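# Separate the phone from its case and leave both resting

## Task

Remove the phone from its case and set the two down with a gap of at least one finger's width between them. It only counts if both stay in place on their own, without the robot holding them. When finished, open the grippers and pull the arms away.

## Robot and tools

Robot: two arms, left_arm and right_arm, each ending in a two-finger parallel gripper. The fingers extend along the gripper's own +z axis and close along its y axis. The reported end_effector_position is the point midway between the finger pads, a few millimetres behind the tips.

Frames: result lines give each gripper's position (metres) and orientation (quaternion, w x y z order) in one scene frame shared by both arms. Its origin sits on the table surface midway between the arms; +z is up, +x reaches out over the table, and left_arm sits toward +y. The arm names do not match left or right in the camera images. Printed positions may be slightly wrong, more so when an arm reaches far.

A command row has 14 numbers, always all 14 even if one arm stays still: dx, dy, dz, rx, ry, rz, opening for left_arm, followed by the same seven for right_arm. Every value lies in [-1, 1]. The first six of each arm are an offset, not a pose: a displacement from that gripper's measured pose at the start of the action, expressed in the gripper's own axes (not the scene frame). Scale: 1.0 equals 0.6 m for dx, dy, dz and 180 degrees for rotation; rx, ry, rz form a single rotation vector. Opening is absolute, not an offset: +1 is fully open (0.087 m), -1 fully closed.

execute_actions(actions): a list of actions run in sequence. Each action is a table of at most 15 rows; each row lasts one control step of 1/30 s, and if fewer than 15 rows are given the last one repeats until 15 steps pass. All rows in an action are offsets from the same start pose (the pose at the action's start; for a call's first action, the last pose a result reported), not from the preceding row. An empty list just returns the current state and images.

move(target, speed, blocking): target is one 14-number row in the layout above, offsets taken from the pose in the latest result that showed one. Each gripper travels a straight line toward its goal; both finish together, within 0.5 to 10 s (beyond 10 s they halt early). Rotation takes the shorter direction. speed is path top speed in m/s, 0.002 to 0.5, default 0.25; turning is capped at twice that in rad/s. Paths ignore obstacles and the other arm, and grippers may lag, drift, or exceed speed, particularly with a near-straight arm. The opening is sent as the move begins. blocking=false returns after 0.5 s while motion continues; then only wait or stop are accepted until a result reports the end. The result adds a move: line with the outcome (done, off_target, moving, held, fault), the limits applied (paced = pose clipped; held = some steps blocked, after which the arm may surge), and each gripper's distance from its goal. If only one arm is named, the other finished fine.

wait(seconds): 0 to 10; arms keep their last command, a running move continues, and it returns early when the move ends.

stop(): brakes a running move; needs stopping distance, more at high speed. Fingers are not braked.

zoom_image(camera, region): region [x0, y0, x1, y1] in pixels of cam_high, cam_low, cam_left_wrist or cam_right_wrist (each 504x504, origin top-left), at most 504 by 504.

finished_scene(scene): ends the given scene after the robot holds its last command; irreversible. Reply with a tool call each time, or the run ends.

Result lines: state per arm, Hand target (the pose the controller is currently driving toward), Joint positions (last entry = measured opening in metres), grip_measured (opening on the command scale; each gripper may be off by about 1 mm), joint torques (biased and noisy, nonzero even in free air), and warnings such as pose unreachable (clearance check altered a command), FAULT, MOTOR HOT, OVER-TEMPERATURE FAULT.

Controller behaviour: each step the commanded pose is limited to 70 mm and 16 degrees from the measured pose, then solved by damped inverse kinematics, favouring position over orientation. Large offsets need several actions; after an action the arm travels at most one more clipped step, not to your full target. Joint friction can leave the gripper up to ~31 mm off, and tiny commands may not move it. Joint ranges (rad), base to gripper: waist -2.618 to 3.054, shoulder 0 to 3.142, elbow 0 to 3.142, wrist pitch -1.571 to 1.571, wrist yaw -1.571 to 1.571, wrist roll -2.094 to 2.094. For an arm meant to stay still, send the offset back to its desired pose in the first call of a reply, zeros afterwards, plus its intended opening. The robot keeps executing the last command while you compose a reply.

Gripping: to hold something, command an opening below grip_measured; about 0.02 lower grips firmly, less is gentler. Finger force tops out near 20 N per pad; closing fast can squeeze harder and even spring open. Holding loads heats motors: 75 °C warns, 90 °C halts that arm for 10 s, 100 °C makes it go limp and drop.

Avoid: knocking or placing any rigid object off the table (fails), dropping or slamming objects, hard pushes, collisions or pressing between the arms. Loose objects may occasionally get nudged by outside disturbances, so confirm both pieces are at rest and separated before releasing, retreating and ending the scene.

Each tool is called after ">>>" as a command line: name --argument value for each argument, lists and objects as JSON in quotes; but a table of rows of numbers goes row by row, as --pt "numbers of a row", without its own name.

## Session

>>> execute_actions --actions '[]'

Scene clock: 0.00 s.
left_arm: end_effector_position=(+0.4610, +0.4426, +0.2299) grip_measured=+1.000 end_effector_quat_wxyz=(+0.471, +0.564, +0.676, +0.048) | right_arm: end_effector_position=(+0.1025, +0.0121, +0.1567) grip_measured=+1.000 end_effector_quat_wxyz=(-0.610, +0.724, +0.012, -0.322)
Joint positions: left_arm=[ 0.717  1.844  1.797 -1.031  0.895  1.766  0.087] | right_arm=[ 0.895  1.45   0.44   0.788 -1.352 -1.319  0.087]
Joint velocities: left_arm=[ 0.002 -0.007  0.007  0.007 -0.037  0.022  0.   ] | right_arm=[ 0.012  0.002 -0.002  0.007  0.066 -0.037  0.   ]
Joint torques (N m, as the arm reports them, + toward a larger angle): no reading
Motor temperatures (°C, as the motors report them): left_arm=[22 26 26 21 20 22] | right_arm=[24 22 23 25 21 21]
Hand target (left_arm): +0.461, +0.443, +0.230; +0.471, +0.564, +0.676, +0.048
Hand target (right_arm): +0.102, +0.012, +0.157; -0.610, +0.724, +0.012, -0.322

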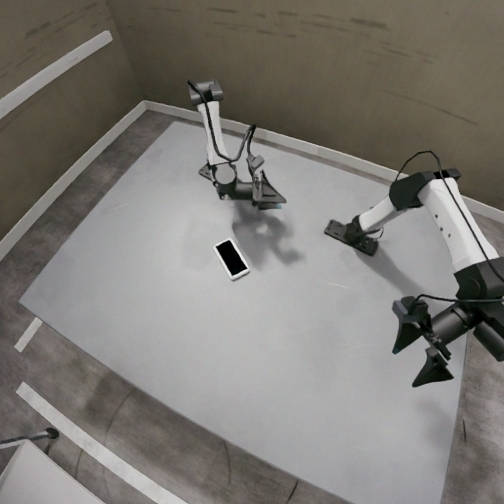

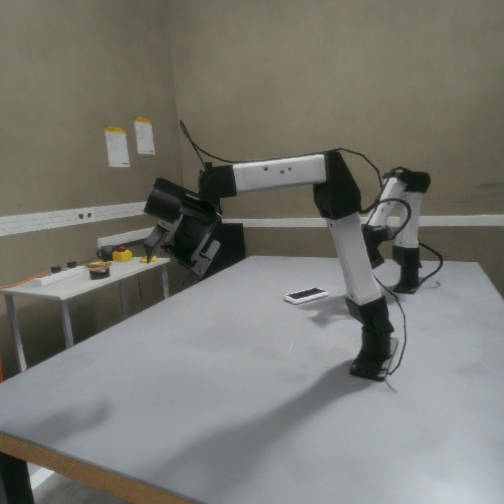

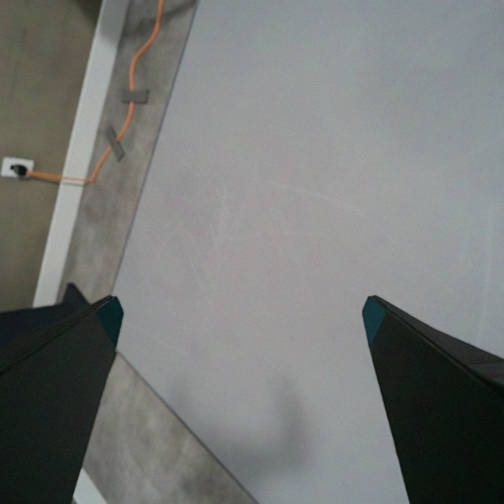

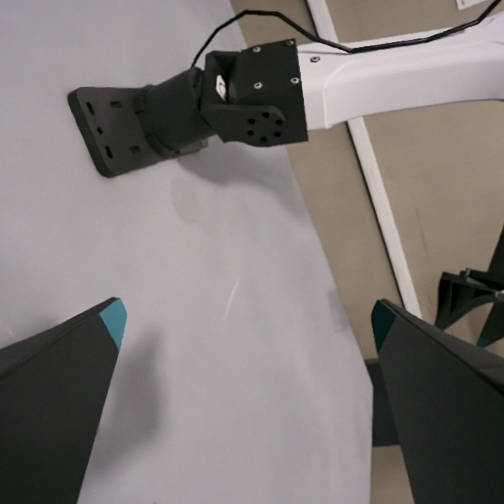

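>>> move --target '[0,0,0,0,0,0,1,0.235,-0.033,-0.305,0.013,0.58,0.549,1]' --speed 0.4

Scene clock: 14.43 s.
left_arm: end_effector_position=(+0.4610, +0.4426, +0.2299) grip_measured=+1.000 end_effector_quat_wxyz=(+0.471, +0.564, +0.676, +0.048) | right_arm: end_effector_position=(+0.3052, -0.0838, +0.1223) grip_measured=+1.000 end_effector_quat_wxyz=(+0.008, -0.444, +0.896, +0.009)
Joint positions: left_arm=[ 0.717  1.844  1.797 -1.031  0.895  1.766  0.087] | right_arm=[ 0.812  2.314  2.333 -1.572 -0.015 -0.288  0.087]
Joint velocities: left_arm=[-0.012 -0.002 -0.007  0.022  0.051 -0.007  0.   ] | right_arm=[ 0.007 -0.007 -0.012 -0.051 -0.007 -0.051  0.   ]
Joint torques (N m, as the arm reports them, + toward a larger angle): left_arm=[-0.34 -8.48  6.6   1.02  0.4  -0.07] | right_arm=[ -0.59 -10.16   8.11   0.29   0.01   0.12]
Motor temperatures (°C, as the motors report them): left_arm=[22 29 27 22 20 22] | right_arm=[24 24 25 26 21 21]
Hand target (left_arm): +0.461, +0.443, +0.230; +0.471, +0.564, +0.676, +0.048
Hand target (right_arm): +0.308, -0.086, +0.125; +0.009, -0.438, +0.899, +0.006
Off the commanded pose (left_arm): 0.000 m, 0 deg.
Off the commanded pose (right_arm): 0.005 m, 1 deg.
joint sent to its limit (right arm) — the command would take joint 4 (wrist pitch) past its lower limit, so that joint was sent only as far as its limit.
move: done

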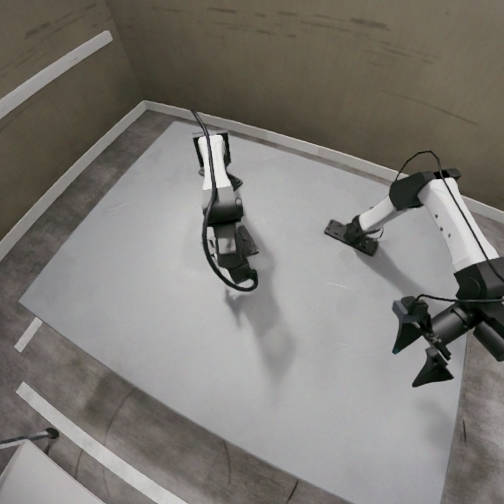

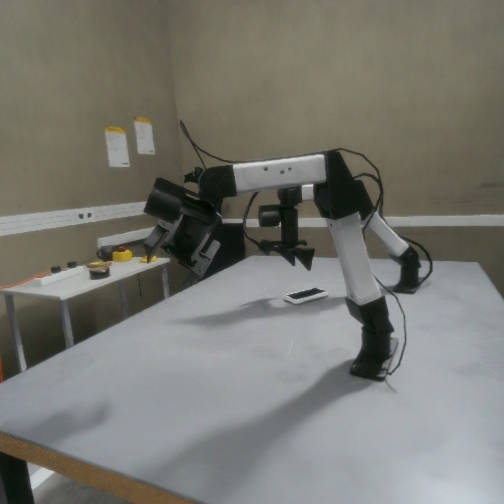

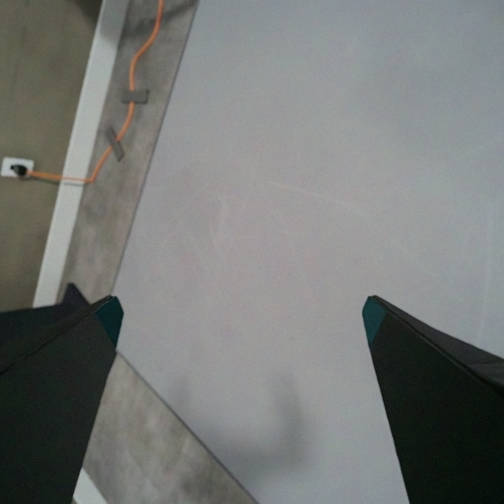

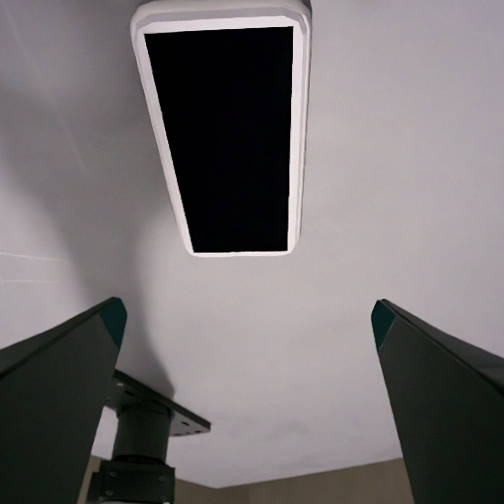

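>>> move --target '[0,0,0,0,0,0,1,0.03,0.014,0.13,0,0,-0.016,1]' --speed 0.15

>>> zoom_image --camera "cam_low" --region '[270, 255, 340, 315]'

Scene clock: 20.20 s.
left_arm: end_effector_position=(+0.4610, +0.4426, +0.2299) grip_measured=+1.000 end_effector_quat_wxyz=(+0.471, +0.564, +0.676, +0.048) | right_arm: end_effector_position=(+0.2912, -0.0932, +0.0406) grip_measured=+1.000 end_effector_quat_wxyz=(+0.001, -0.460, +0.888, +0.008)
Joint positions: left_arm=[ 0.717  1.844  1.797 -1.031  0.895  1.766  0.087] | right_arm=[ 0.817  2.215  1.839 -1.19  -0.015 -0.318  0.087]
Joint velocities: left_arm=[-0.002 -0.007 -0.007  0.066  0.007  0.095  0.   ] | right_arm=[ 0.007 -0.017 -0.002  0.095  0.007  0.051  0.   ]
Joint torques (N m, as the arm reports them, + toward a larger angle): left_arm=[-0.37 -8.44  6.66  1.04  0.37 -0.08] | right_arm=[  0.39 -11.35   5.35   0.46  -0.06  -0.04]
Motor temperatures (°C, as the motors report them): left_arm=[22 29 28 22 20 22] | right_arm=[24 27 25 26 21 21]
Hand target (left_arm): +0.461, +0.443, +0.230; +0.471, +0.564, +0.676, +0.048
Hand target (right_arm): +0.289, -0.092, +0.044; +0.007, -0.467, +0.884, +0.009
Off the commanded pose (left_arm): 0.000 m, 0 deg.
Off the commanded pose (right_arm): 0.005 m, 1 deg.
move: done

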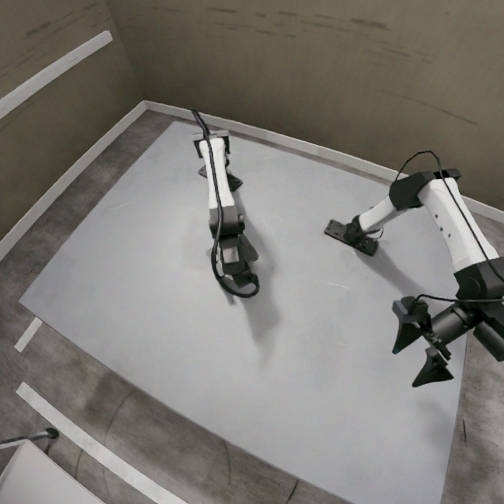

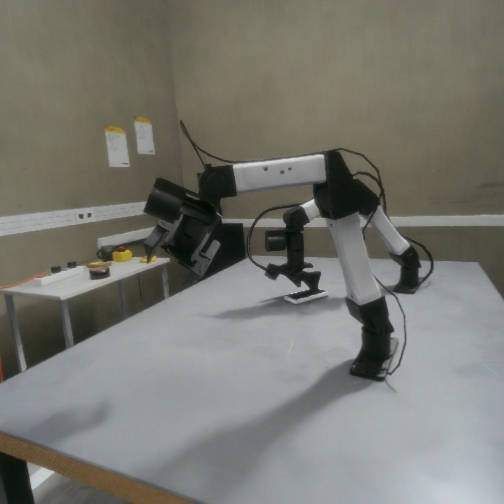

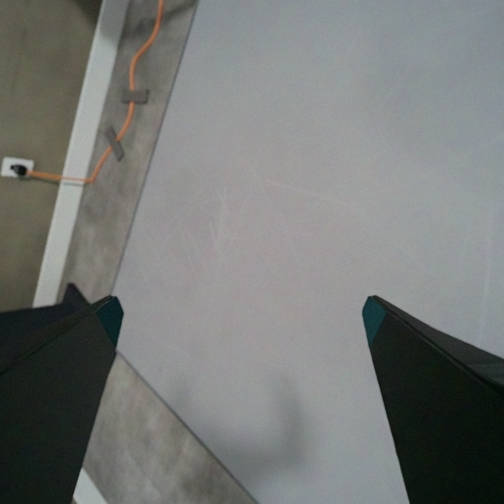

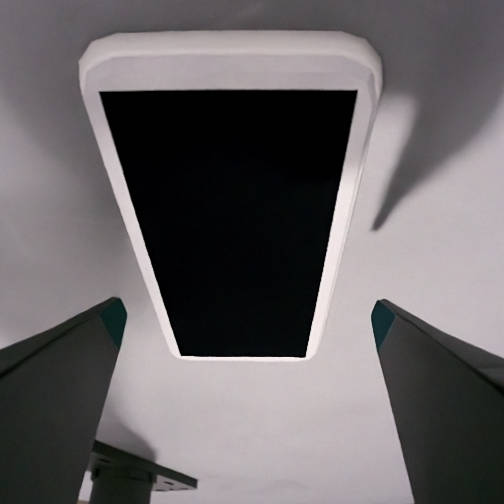

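Region (270, 255, 340, 315) of cam_low's 504x504 image, scaled by 7.200, with more detail than that image has; it fills the top 432 rows of this view, and the rest is white.

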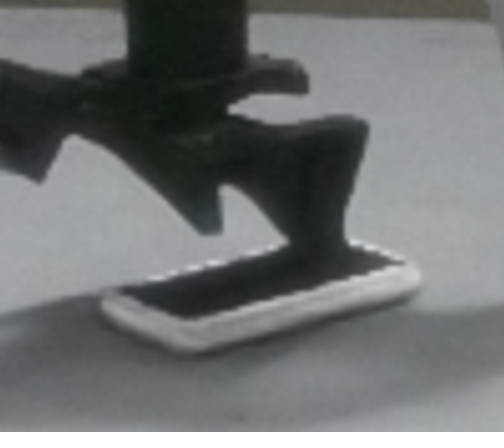

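Similar to the earlier view at z=0.036; descend about 15 mm.

>>> move --target '[0,0,0,0,0,0,1,0,0.01,0.03,0,0,-0.01,1]' --speed 0.05

>>> zoom_image --camera "cam_low" --region '[270, 255, 340, 315]'

Scene clock: 25.60 s.
left_arm: end_effector_position=(+0.4610, +0.4426, +0.2299) grip_measured=+1.000 end_effector_quat_wxyz=(+0.471, +0.564, +0.676, +0.048) | right_arm: end_effector_position=(+0.2895, -0.0901, +0.0280) grip_measured=+1.000 end_effector_quat_wxyz=(+0.006, -0.468, +0.884, +0.009)
Joint positions: left_arm=[ 0.717  1.844  1.797 -1.031  0.895  1.766  0.087] | right_arm=[ 0.827  2.215  1.79  -1.131 -0.015 -0.325  0.087]
Joint velocities: left_arm=[ 0.017  0.002 -0.012 -0.066 -0.007 -0.007  0.   ] | right_arm=[ 0.007 -0.007 -0.007  0.007 -0.051 -0.007  0.   ]
Joint torques (N m, as the arm reports them, + toward a larger angle): left_arm=[-0.3  -8.36  6.7   1.01  0.37 -0.09] | right_arm=[ 0.39 -9.62  5.42  0.49 -0.06 -0.02]
Motor temperatures (°C, as the motors report them): left_arm=[22 30 28 22 20 22] | right_arm=[24 30 25 25 21 21]
Hand target (left_arm): +0.461, +0.443, +0.230; +0.471, +0.564, +0.676, +0.048
Hand target (right_arm): +0.286, -0.090, +0.023; +0.001, -0.474, +0.881, +0.008
Off the commanded pose (left_arm): 0.000 m, 0 deg.
Off the commanded pose (right_arm): 0.006 m, 1 deg.
move: done

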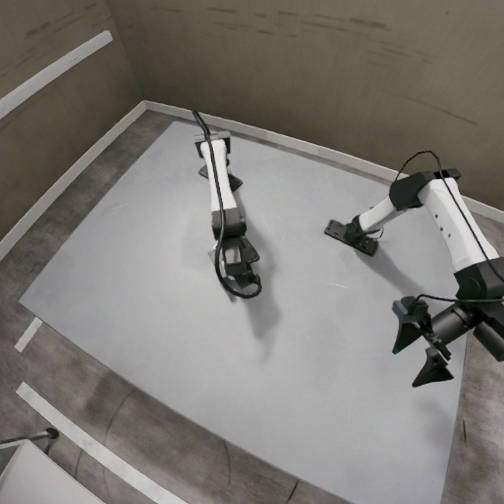

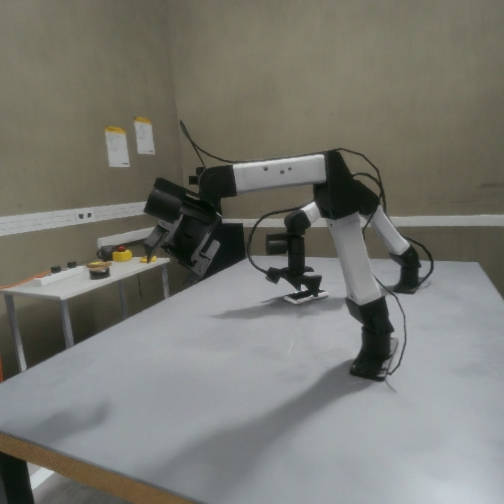

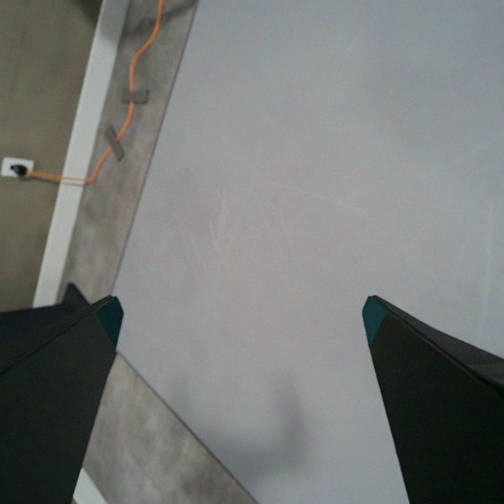

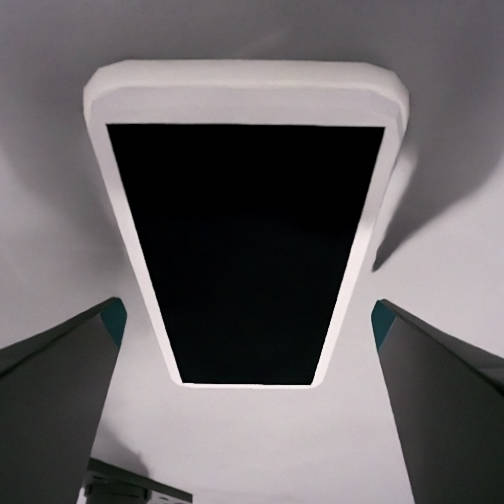

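Region (270, 255, 340, 315) of cam_low's 504x504 image, scaled by 7.200, with more detail than that image has; it fills the top 432 rows of this view, and the rest is white.

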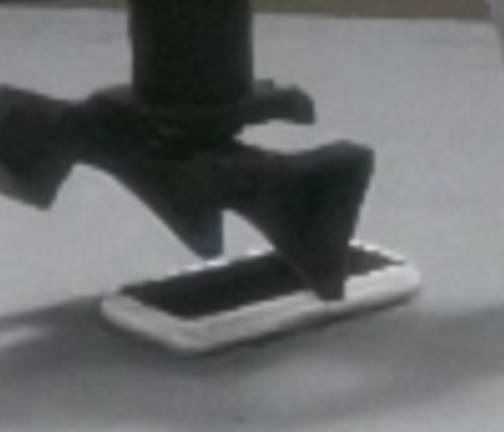

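>>> execute_actions --actions '[[[0,0,0,0,0,0,1,0,0,0,0,0,0,0.85],[0,0,0,0,0,0,1,0,0,0,0,0,0,0.8],[0,0,0,0,0,0,1,0,0,0,0,0,0,0.75],[0,0,0,0,0,0,1,0,0,0,0,0,0,0.7],[0,0,0,0,0,0,1,0,0,0,0,0,0,0.67],[0,0,0,0,0,0,1,0,0,0,0,0,0,0.64],[0,0,0,0,0,0,1,0,0,0,0,0,0,0.61],[0,0,0,0,0,0,1,0,0,0,0,0,0,0.58],[0,0,0,0,0,0,1,0,0,0,0,0,0,0.55],[0,0,0,0,0,0,1,0,0,0,0,0,0,0.52]]]'

>>> zoom_image --camera "cam_low" --region '[270, 255, 340, 315]'

Scene clock: 35.23 s.
left_arm: end_effector_position=(+0.4610, +0.4426, +0.2299) grip_measured=+1.000 end_effector_quat_wxyz=(+0.471, +0.564, +0.676, +0.048) | right_arm: end_effector_position=(+0.2896, -0.0896, +0.0279) grip_measured=+0.546 end_effector_quat_wxyz=(+0.006, -0.468, +0.884, +0.010)
Joint positions: left_arm=[ 0.717  1.844  1.797 -1.031  0.895  1.766  0.087] | right_arm=[ 0.827  2.215  1.79  -1.13  -0.018 -0.326  0.068]
Joint velocities: left_arm=[ 0.007  0.012 -0.007 -0.066  0.007  0.007  0.   ] | right_arm=[ 0.002  0.007  0.002 -0.051  0.022  0.051 -0.001]
Joint torques (N m, as the arm reports them, + toward a larger angle): left_arm=[-0.33 -8.4   6.59  1.04  0.41 -0.09] | right_arm=[ -0.07 -10.02   6.67   0.36  -0.04   0.06]
Motor temperatures (°C, as the motors report them): left_arm=[22 31 29 23 20 22] | right_arm=[24 33 25 25 21 21]
Hand target (left_arm): +0.461, +0.443, +0.230; +0.471, +0.564, +0.676, +0.048
Hand target (right_arm): +0.290, -0.090, +0.028; +0.006, -0.468, +0.884, +0.009
Off the commanded pose (left_arm): 0.000 m, 0 deg.
Off the commanded pose (right_arm): 0.001 m, 0 deg.

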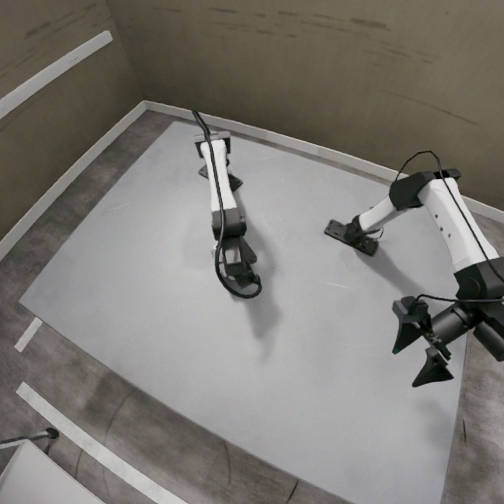

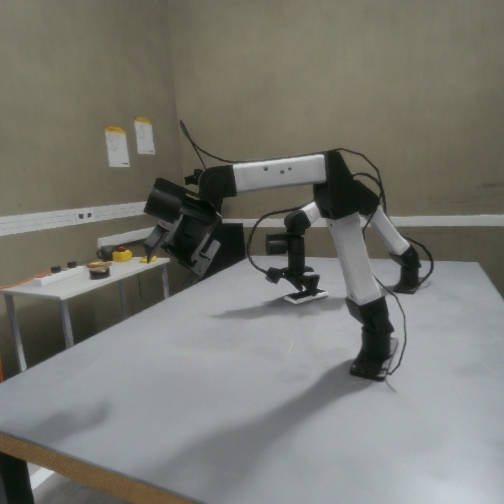

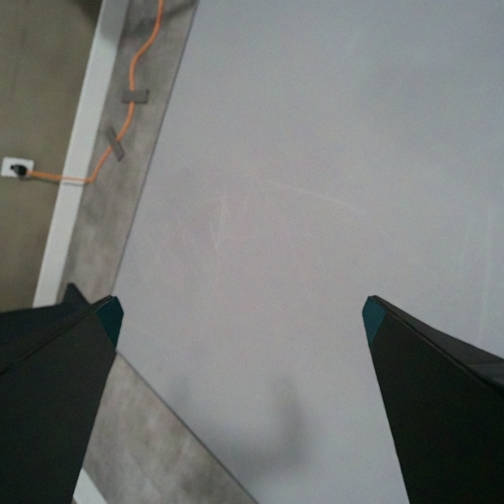

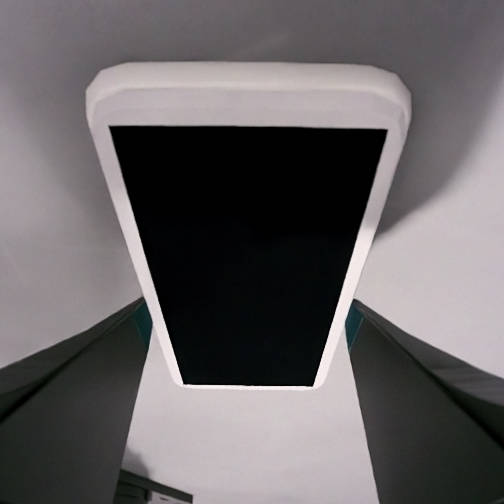

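Region (270, 255, 340, 315) of cam_low's 504x504 image, scaled by 7.200, with more detail than that image has; it fills the top 432 rows of this view, and the rest is white.

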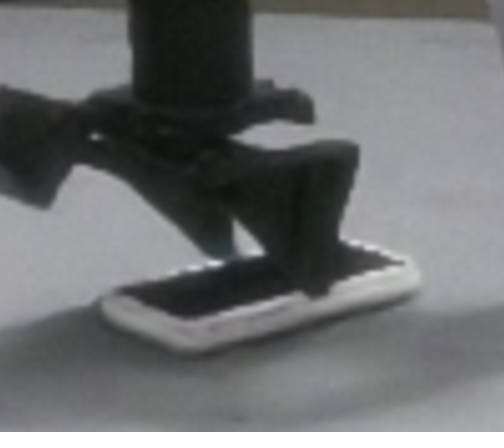

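Shallow grip; go ~2–3 mm deeper.

>>> execute_actions --actions '[[[0,0,0,0,0,0,1,0,0,0,0,0,0,0.59],[0,0,0,0,0,0,1,0,0,0,0,0,0,0.59],[0,0,0,0,0,0,1,0,0,0,0,0,0,0.59],[0,0,0,0,0,0,1,0,0,0,0,0,0,0.59],[0,0,0,0,0,0,1,0,0,0.016,0,0,0,0.59]],[[0,0,0,0,0,0,1,0,0,0,0,0,0,0.56],[0,0,0,0,0,0,1,0,0,0,0,0,0,0.54],[0,0,0,0,0,0,1,0,0,0,0,0,0,0.51]]]'

>>> zoom_image --camera "cam_low" --region '[270, 255, 340, 315]'

Scene clock: 45.80 s.
left_arm: end_effector_position=(+0.4610, +0.4426, +0.2299) grip_measured=+1.000 end_effector_quat_wxyz=(+0.471, +0.564, +0.676, +0.048) | right_arm: end_effector_position=(+0.2895, -0.0897, +0.0272) grip_measured=+0.551 end_effector_quat_wxyz=(+0.006, -0.468, +0.884, +0.010)
Joint positions: left_arm=[ 0.717  1.844  1.797 -1.031  0.895  1.766  0.087] | right_arm=[ 0.827  2.215  1.786 -1.127 -0.018 -0.326  0.068]
Joint velocities: left_arm=[ 0.002 -0.002 -0.002 -0.007 -0.007 -0.022  0.   ] | right_arm=[-0.002 -0.007 -0.007  0.037 -0.022 -0.022 -0.   ]
Joint torques (N m, as the arm reports them, + toward a larger angle): left_arm=[-0.4  -8.35  6.67  1.03  0.4  -0.09] | right_arm=[ -0.14 -10.03   6.68   0.38  -0.06   0.06]
Motor temperatures (°C, as the motors report them): left_arm=[22 32 29 23 20 22] | right_arm=[24 35 26 25 21 21]
Hand target (left_arm): +0.461, +0.443, +0.230; +0.471, +0.564, +0.676, +0.048
Hand target (right_arm): +0.290, -0.090, +0.027; +0.007, -0.468, +0.884, +0.010
Off the commanded pose (left_arm): 0.000 m, 0 deg.
Off the commanded pose (right_arm): 0.000 m, 0 deg.

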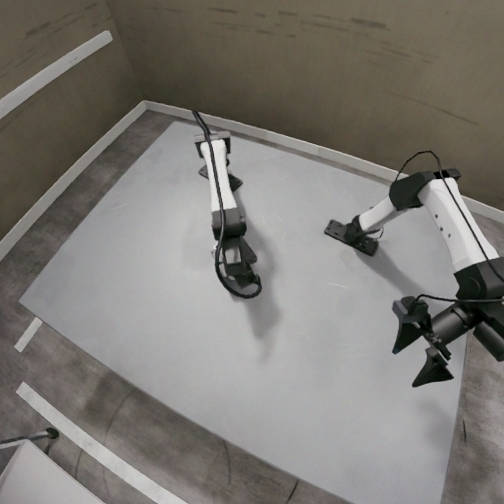

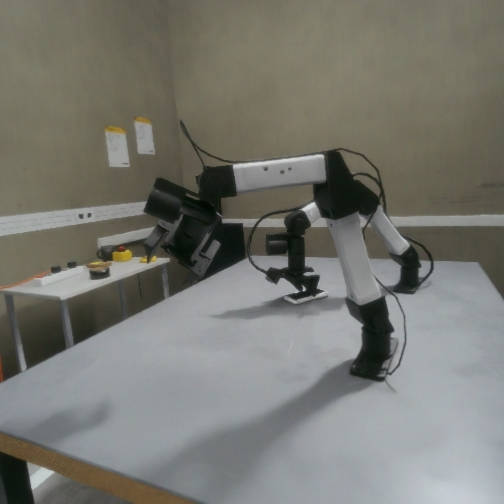

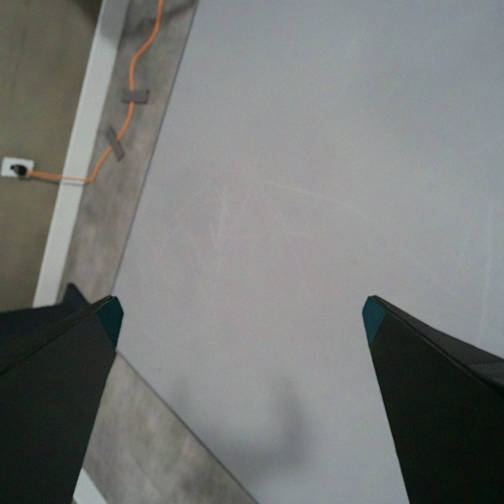

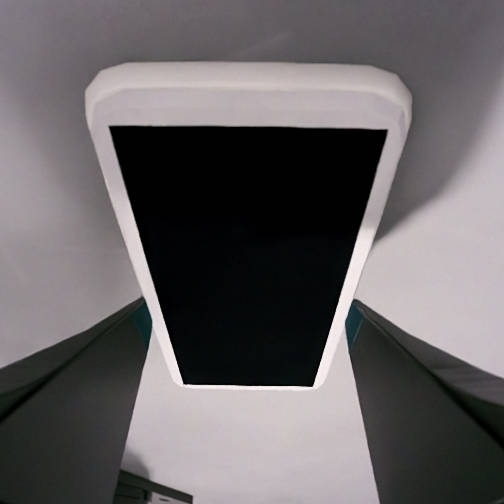

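Region (270, 255, 340, 315) of cam_low's 504x504 image, scaled by 7.200, with more detail than that image has; it fills the top 432 rows of this view, and the rest is white.

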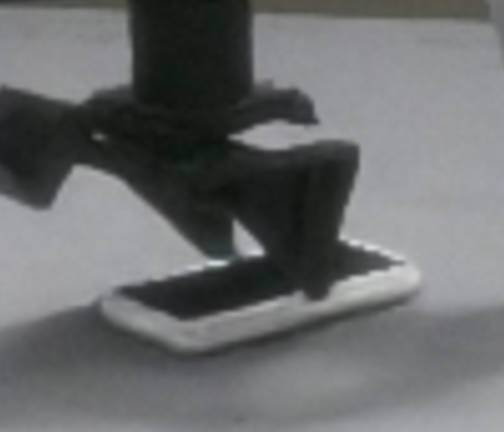

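Still on the rounded edge; once more.

>>> execute_actions --actions '[[[0,0,0,0,0,0,1,0,0,0.008,0,0,0,0.6],[0,0,0,0,0,0,1,0,0,0.008,0,0,0,0.6],[0,0,0,0,0,0,1,0,0,0.019,0,0,0,0.6]],[[0,0,0,0,0,0,1,0,0,0,0,0,0,0.57],[0,0,0,0,0,0,1,0,0,0,0,0,0,0.54],[0,0,0,0,0,0,1,0,0,0,0,0,0,0.52]]]'

>>> move --target '[0,0,0,0,0,0,1,0,0,-0.065,0,0,0,0.52]' --speed 0.06

Scene clock: 53.87 s.
left_arm: end_effector_position=(+0.4610, +0.4426, +0.2299) grip_measured=+1.000 end_effector_quat_wxyz=(+0.471, +0.564, +0.676, +0.048) | right_arm: end_effector_position=(+0.2895, -0.0897, +0.0272) grip_measured=+0.551 end_effector_quat_wxyz=(+0.006, -0.468, +0.884, +0.010)
Joint positions: left_arm=[ 0.717  1.844  1.797 -1.031  0.895  1.766  0.087] | right_arm=[ 0.827  2.215  1.786 -1.127 -0.018 -0.326  0.068]
Joint velocities: left_arm=[-0.007 -0.002 -0.007 -0.007  0.007 -0.022  0.   ] | right_arm=[ 0.007 -0.017 -0.002  0.007 -0.022 -0.007 -0.001]
Joint torques (N m, as the arm reports them, + toward a larger angle): left_arm=[-0.34 -8.38  6.65  1.01  0.38 -0.07] | right_arm=[ -0.13 -10.01   6.68   0.38  -0.06   0.06]
Motor temperatures (°C, as the motors report them): left_arm=[22 33 29 23 20 22] | right_arm=[24 37 26 25 21 21]
Hand target (left_arm): +0.461, +0.443, +0.230; +0.471, +0.564, +0.676, +0.048
Hand target (right_arm): +0.290, -0.090, +0.027; +0.007, -0.468, +0.884, +0.010
Off the commanded pose (left_arm): 0.000 m, 0 deg.
Off the commanded pose (right_arm): 0.000 m, 0 deg.

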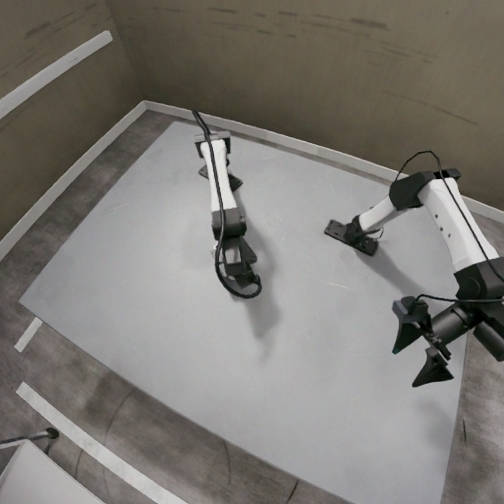

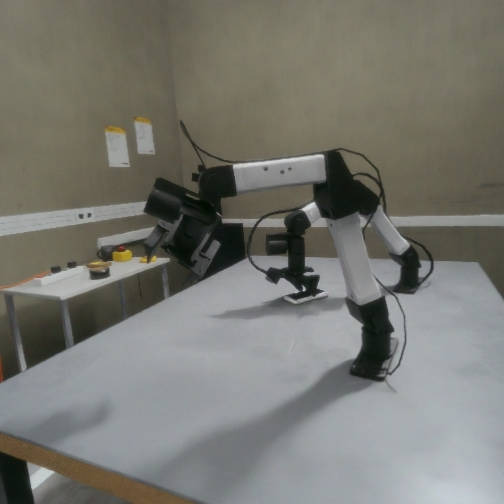

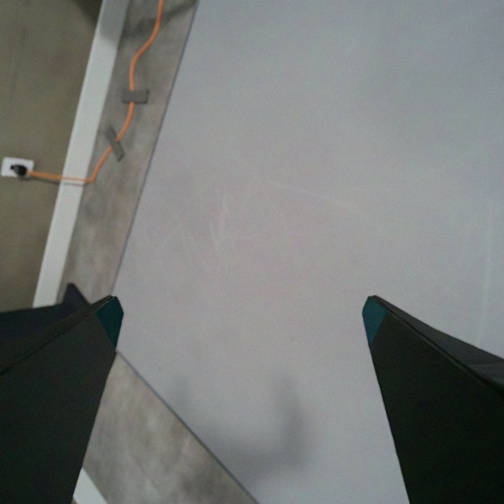

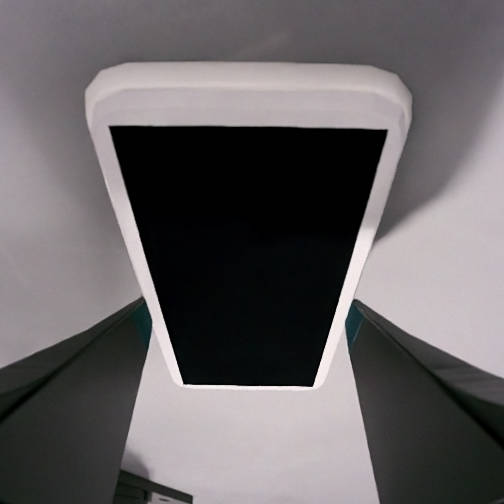

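Scene clock: 55.00 s.
left_arm: end_effector_position=(+0.4610, +0.4426, +0.2299) grip_measured=+1.000 end_effector_quat_wxyz=(+0.471, +0.564, +0.676, +0.048) | right_arm: end_effector_position=(+0.2856, -0.0925, +0.0504) grip_measured=+0.551 end_effector_quat_wxyz=(-0.010, -0.468, +0.884, +0.008)
Joint positions: left_arm=[ 0.717  1.844  1.797 -1.031  0.895  1.766  0.087] | right_arm=[ 0.827  2.215  1.875 -1.247 -0.018 -0.326  0.068]
Joint velocities: left_arm=[ 0.002 -0.002 -0.002  0.022  0.007 -0.022  0.   ] | right_arm=[ 0.007  0.002 -0.007 -0.095 -0.066 -0.066 -0.002]
Joint torques (N m, as the arm reports them, + toward a larger angle): left_arm=[-0.28 -8.46  6.67  1.03  0.39 -0.09] | right_arm=[ -0.17 -11.84   8.6    0.13  -0.06   0.05]
Motor temperatures (°C, as the motors report them): left_arm=[22 33 30 23 20 22] | right_arm=[24 38 26 25 21 21]
Hand target (left_arm): +0.461, +0.443, +0.230; +0.471, +0.564, +0.676, +0.048
Hand target (right_arm): +0.288, -0.091, +0.066; +0.006, -0.468, +0.884, +0.010
Off the commanded pose (left_arm): 0.000 m, 0 deg.
Off the commanded pose (right_arm): 0.016 m, 2 deg.
move: off_target (right_arm)

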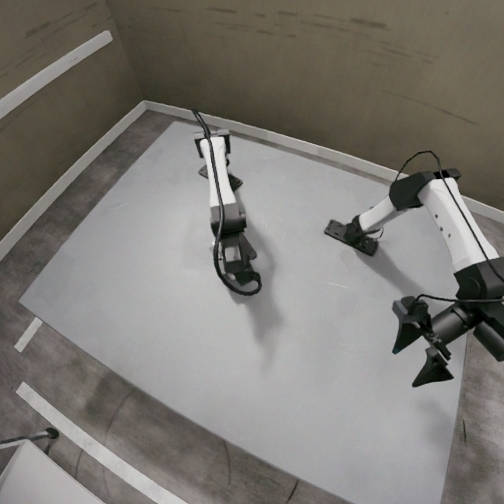

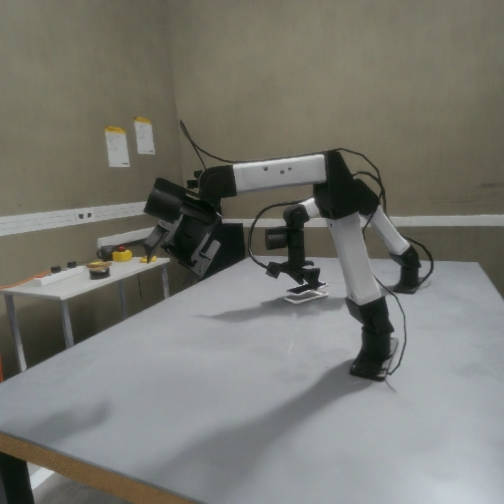

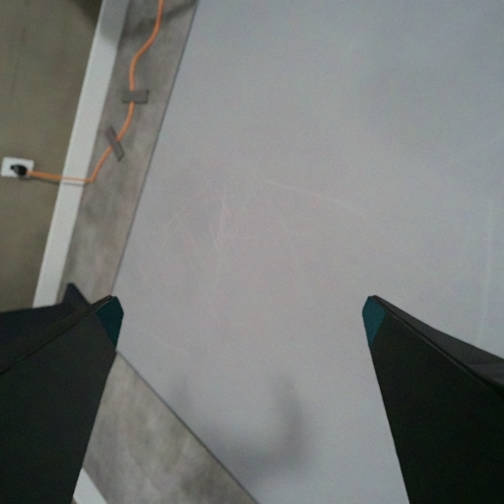

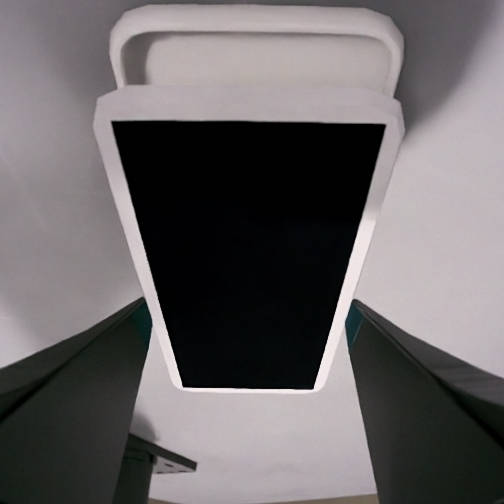

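>>> move --target '[0,0,0,0,0,0,1,0.08,-0.21,-0.01,0,-0.01,0,0.52]' --speed 0.13

>>> move --target '[0,0,0,0,0,0,1,0,0,0.065,0,0,0,0.52]' --speed 0.05

Scene clock: 60.73 s.
left_arm: end_effector_position=(+0.4610, +0.4426, +0.2299) grip_measured=+1.000 end_effector_quat_wxyz=(+0.471, +0.564, +0.676, +0.048) | right_arm: end_effector_position=(+0.3615, -0.2032, +0.0514) grip_measured=+0.551 end_effector_quat_wxyz=(+0.004, -0.463, +0.886, +0.013)
Joint positions: left_arm=[ 0.717  1.844  1.797 -1.031  0.895  1.766  0.087] | right_arm=[ 0.512  2.254  1.949 -1.262 -0.028 -0.629  0.068]
Joint velocities: left_arm=[-0.002  0.017 -0.012  0.11   0.037  0.022  0.   ] | right_arm=[ 0.007  0.002 -0.002 -0.081  0.022 -0.022  0.   ]
Joint torques (N m, as the arm reports them, + toward a larger angle): left_arm=[-0.3  -8.45  6.73  1.03  0.37 -0.07] | right_arm=[ -0.1  -10.01   8.87   0.14  -0.07  -0.05]
Motor temperatures (°C, as the motors report them): left_arm=[22 33 30 23 20 22] | right_arm=[24 39 27 25 21 21]
Hand target (left_arm): +0.461, +0.443, +0.230; +0.471, +0.564, +0.676, +0.048
Hand target (right_arm): +0.364, -0.201, +0.056; +0.006, -0.467, +0.884, +0.015
Off the commanded pose (left_arm): 0.000 m, 0 deg.
Off the commanded pose (right_arm): 0.003 m, 1 deg.
move: done

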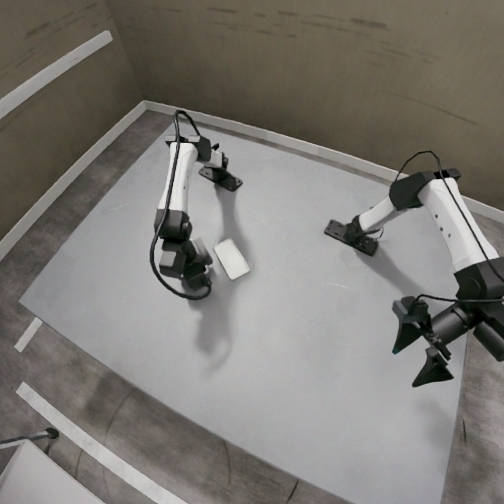

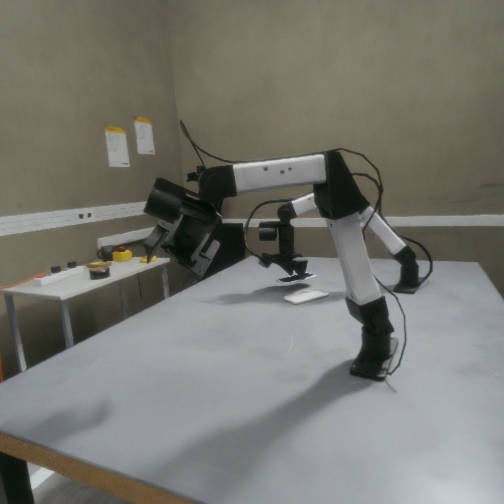

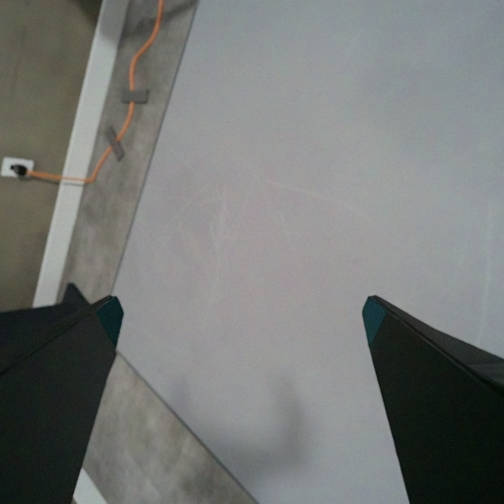

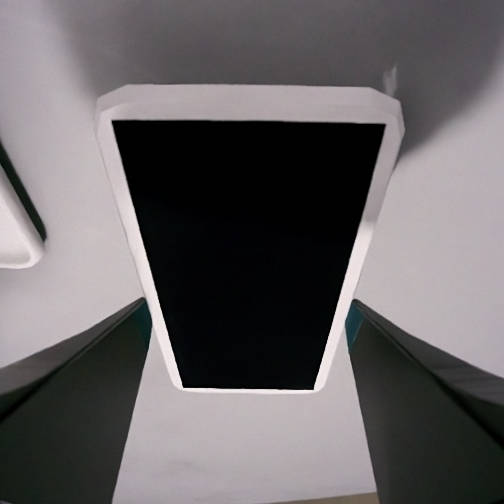

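Scene clock: 61.73 s.
left_arm: end_effector_position=(+0.4610, +0.4426, +0.2299) grip_measured=+1.000 end_effector_quat_wxyz=(+0.471, +0.564, +0.676, +0.048) | right_arm: end_effector_position=(+0.3615, -0.2032, +0.0193) grip_measured=+0.551 end_effector_quat_wxyz=(+0.003, -0.462, +0.887, +0.014)
Joint positions: left_arm=[ 0.717  1.844  1.797 -1.031  0.895  1.766  0.087] | right_arm=[ 0.512  2.275  1.854 -1.149 -0.028 -0.629  0.068]
Joint velocities: left_arm=[-0.012 -0.007 -0.002  0.066 -0.051  0.051  0.   ] | right_arm=[-0.002 -0.002  0.007 -0.037 -0.081 -0.066 -0.001]
Joint torques (N m, as the arm reports them, + toward a larger angle): left_arm=[-0.33 -8.42  6.64  1.03  0.38 -0.07] | right_arm=[ 0.   -9.86  5.29  0.61 -0.01  0.06]
Motor temperatures (°C, as the motors report them): left_arm=[22 33 30 23 20 22] | right_arm=[24 40 27 24 21 21]
Hand target (left_arm): +0.461, +0.443, +0.230; +0.471, +0.564, +0.676, +0.048
Hand target (right_arm): +0.362, -0.202, +0.013; +0.004, -0.463, +0.886, +0.014
Off the commanded pose (left_arm): 0.000 m, 0 deg.
Off the commanded pose (right_arm): 0.007 m, 0 deg.
move: done

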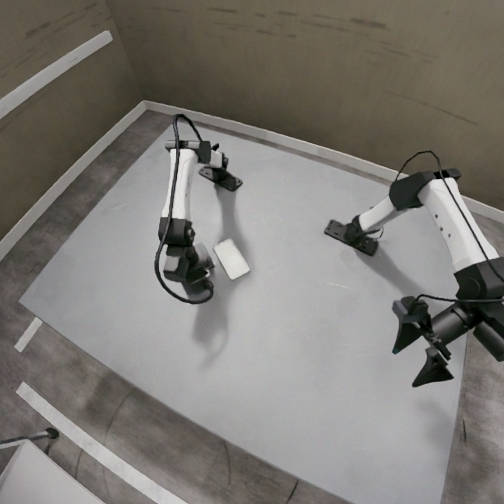

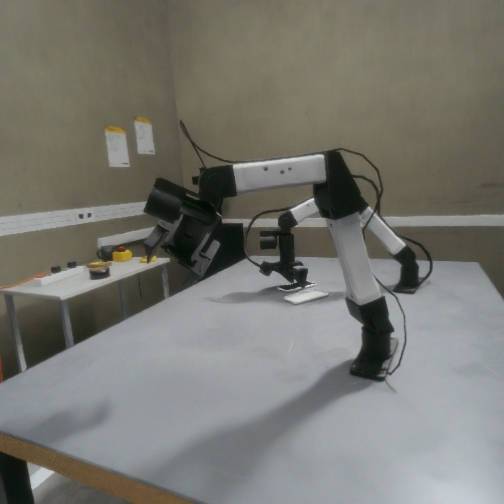

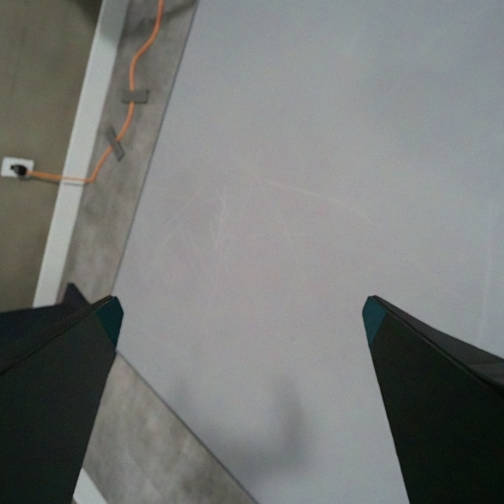

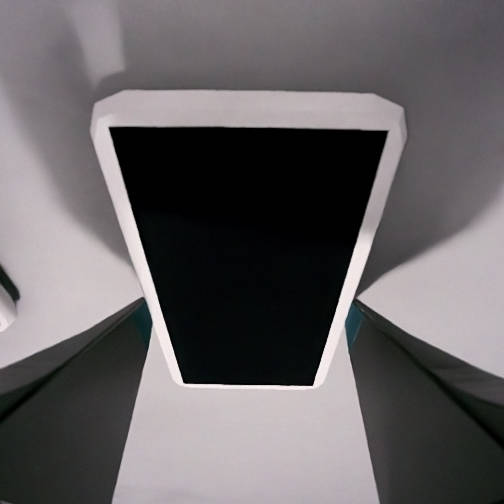

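>>> execute_actions --actions '[[[0,0,0,0,0,0,1,0,0,0,0,0,0,1]]]'

>>> move --target '[0,0,0,0,0,0,1,0.2,0,-0.24,0,0,0,1]' --speed 0.3

Scene clock: 67.07 s.
left_arm: end_effector_position=(+0.4610, +0.4426, +0.2299) grip_measured=+1.000 end_effector_quat_wxyz=(+0.471, +0.564, +0.676, +0.048) | right_arm: end_effector_position=(+0.3614, -0.2032, +0.0193) grip_measured=+1.000 end_effector_quat_wxyz=(+0.002, -0.462, +0.887, +0.014)
Joint positions: left_arm=[ 0.717  1.844  1.797 -1.031  0.895  1.766  0.087] | right_arm=[ 0.512  2.275  1.854 -1.149 -0.028 -0.629  0.087]
Joint velocities: left_arm=[-0.012 -0.012 -0.002 -0.037 -0.066 -0.022  0.   ] | right_arm=[ 0.007  0.002 -0.007 -0.037 -0.007 -0.037  0.   ]
Joint torques (N m, as the arm reports them, + toward a larger angle): left_arm=[-0.32 -8.39  6.6   1.03  0.38 -0.09] | right_arm=[ -0.27 -10.33   6.61   0.33  -0.1    0.06]
Motor temperatures (°C, as the motors report them): left_arm=[22 34 30 23 20 22] | right_arm=[24 40 27 24 21 21]
Hand target (left_arm): +0.461, +0.443, +0.230; +0.471, +0.564, +0.676, +0.048
Hand target (right_arm): +0.361, -0.203, +0.019; +0.003, -0.462, +0.887, +0.014
Off the commanded pose (left_arm): 0.000 m, 0 deg.
Off the commanded pose (right_arm): 0.000 m, 0 deg.

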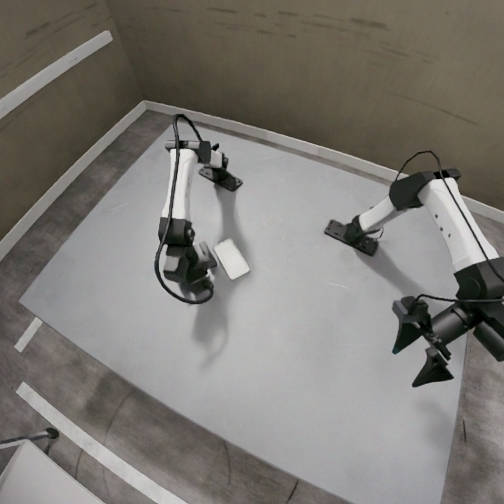

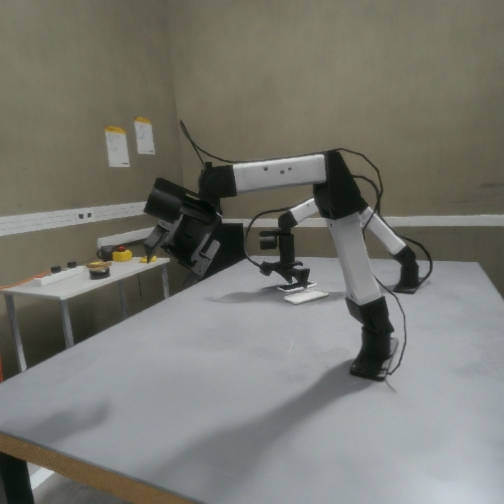

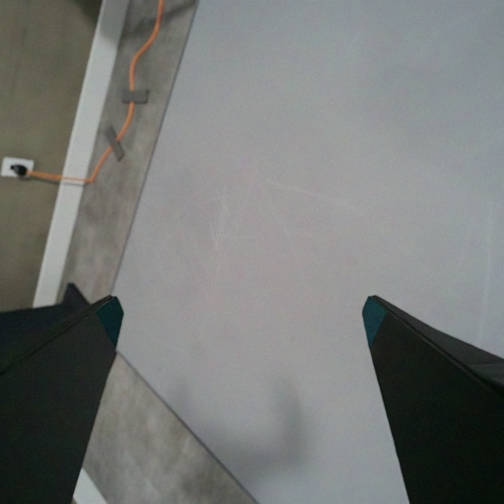

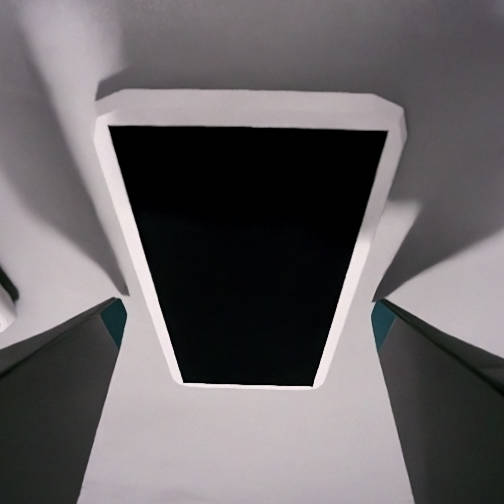

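Scene clock: 68.37 s.
left_arm: end_effector_position=(+0.4610, +0.4426, +0.2299) grip_measured=+1.000 end_effector_quat_wxyz=(+0.471, +0.564, +0.676, +0.048) | right_arm: end_effector_position=(+0.2916, -0.3031, +0.1544) grip_measured=+1.000 end_effector_quat_wxyz=(-0.002, -0.459, +0.888, +0.016)
Joint positions: left_arm=[ 0.717  1.844  1.797 -1.031  0.895  1.766  0.087] | right_arm=[ 0.304  1.886  1.804 -1.503 -0.028 -0.83   0.087]
Joint velocities: left_arm=[ 0.007  0.002  0.002  0.022  0.007 -0.007  0.   ] | right_arm=[-0.002  0.007 -0.007  0.051  0.051 -0.007  0.   ]
Joint torques (N m, as the arm reports them, + toward a larger angle): left_arm=[-0.3  -8.42  6.66  1.03  0.4  -0.07] | right_arm=[-0.27 -8.27  7.92  0.17 -0.1  -0.02]
Motor temperatures (°C, as the motors report them): left_arm=[22 34 30 23 20 22] | right_arm=[24 40 27 24 21 21]
Hand target (left_arm): +0.461, +0.443, +0.230; +0.471, +0.564, +0.676, +0.048
Hand target (right_arm): +0.292, -0.304, +0.160; +0.004, -0.462, +0.887, +0.014
Off the commanded pose (left_arm): 0.000 m, 0 deg.
Off the commanded pose (right_arm): 0.008 m, 1 deg.
move: done

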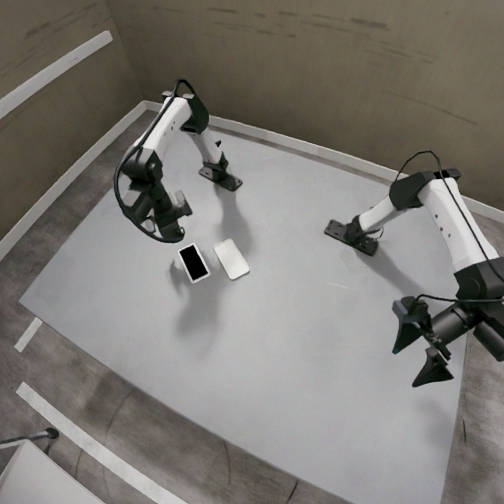

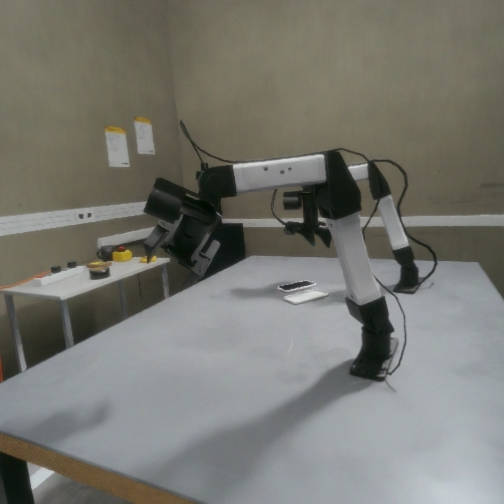

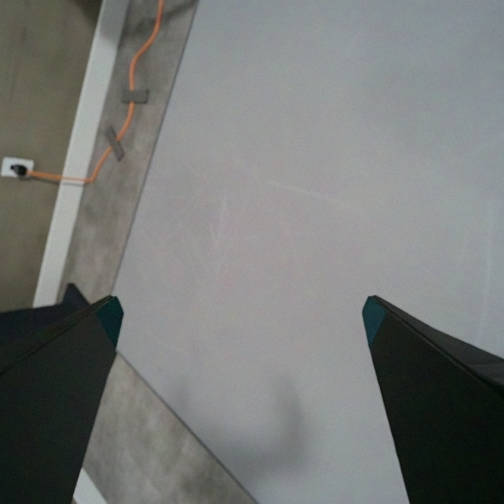

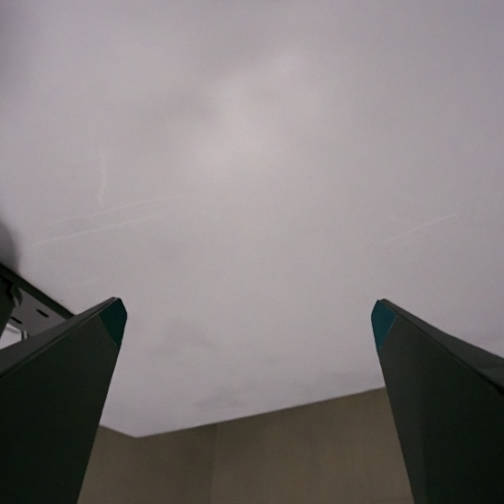

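>>> finished_scene --scene 2

The scene is finished: the task was done.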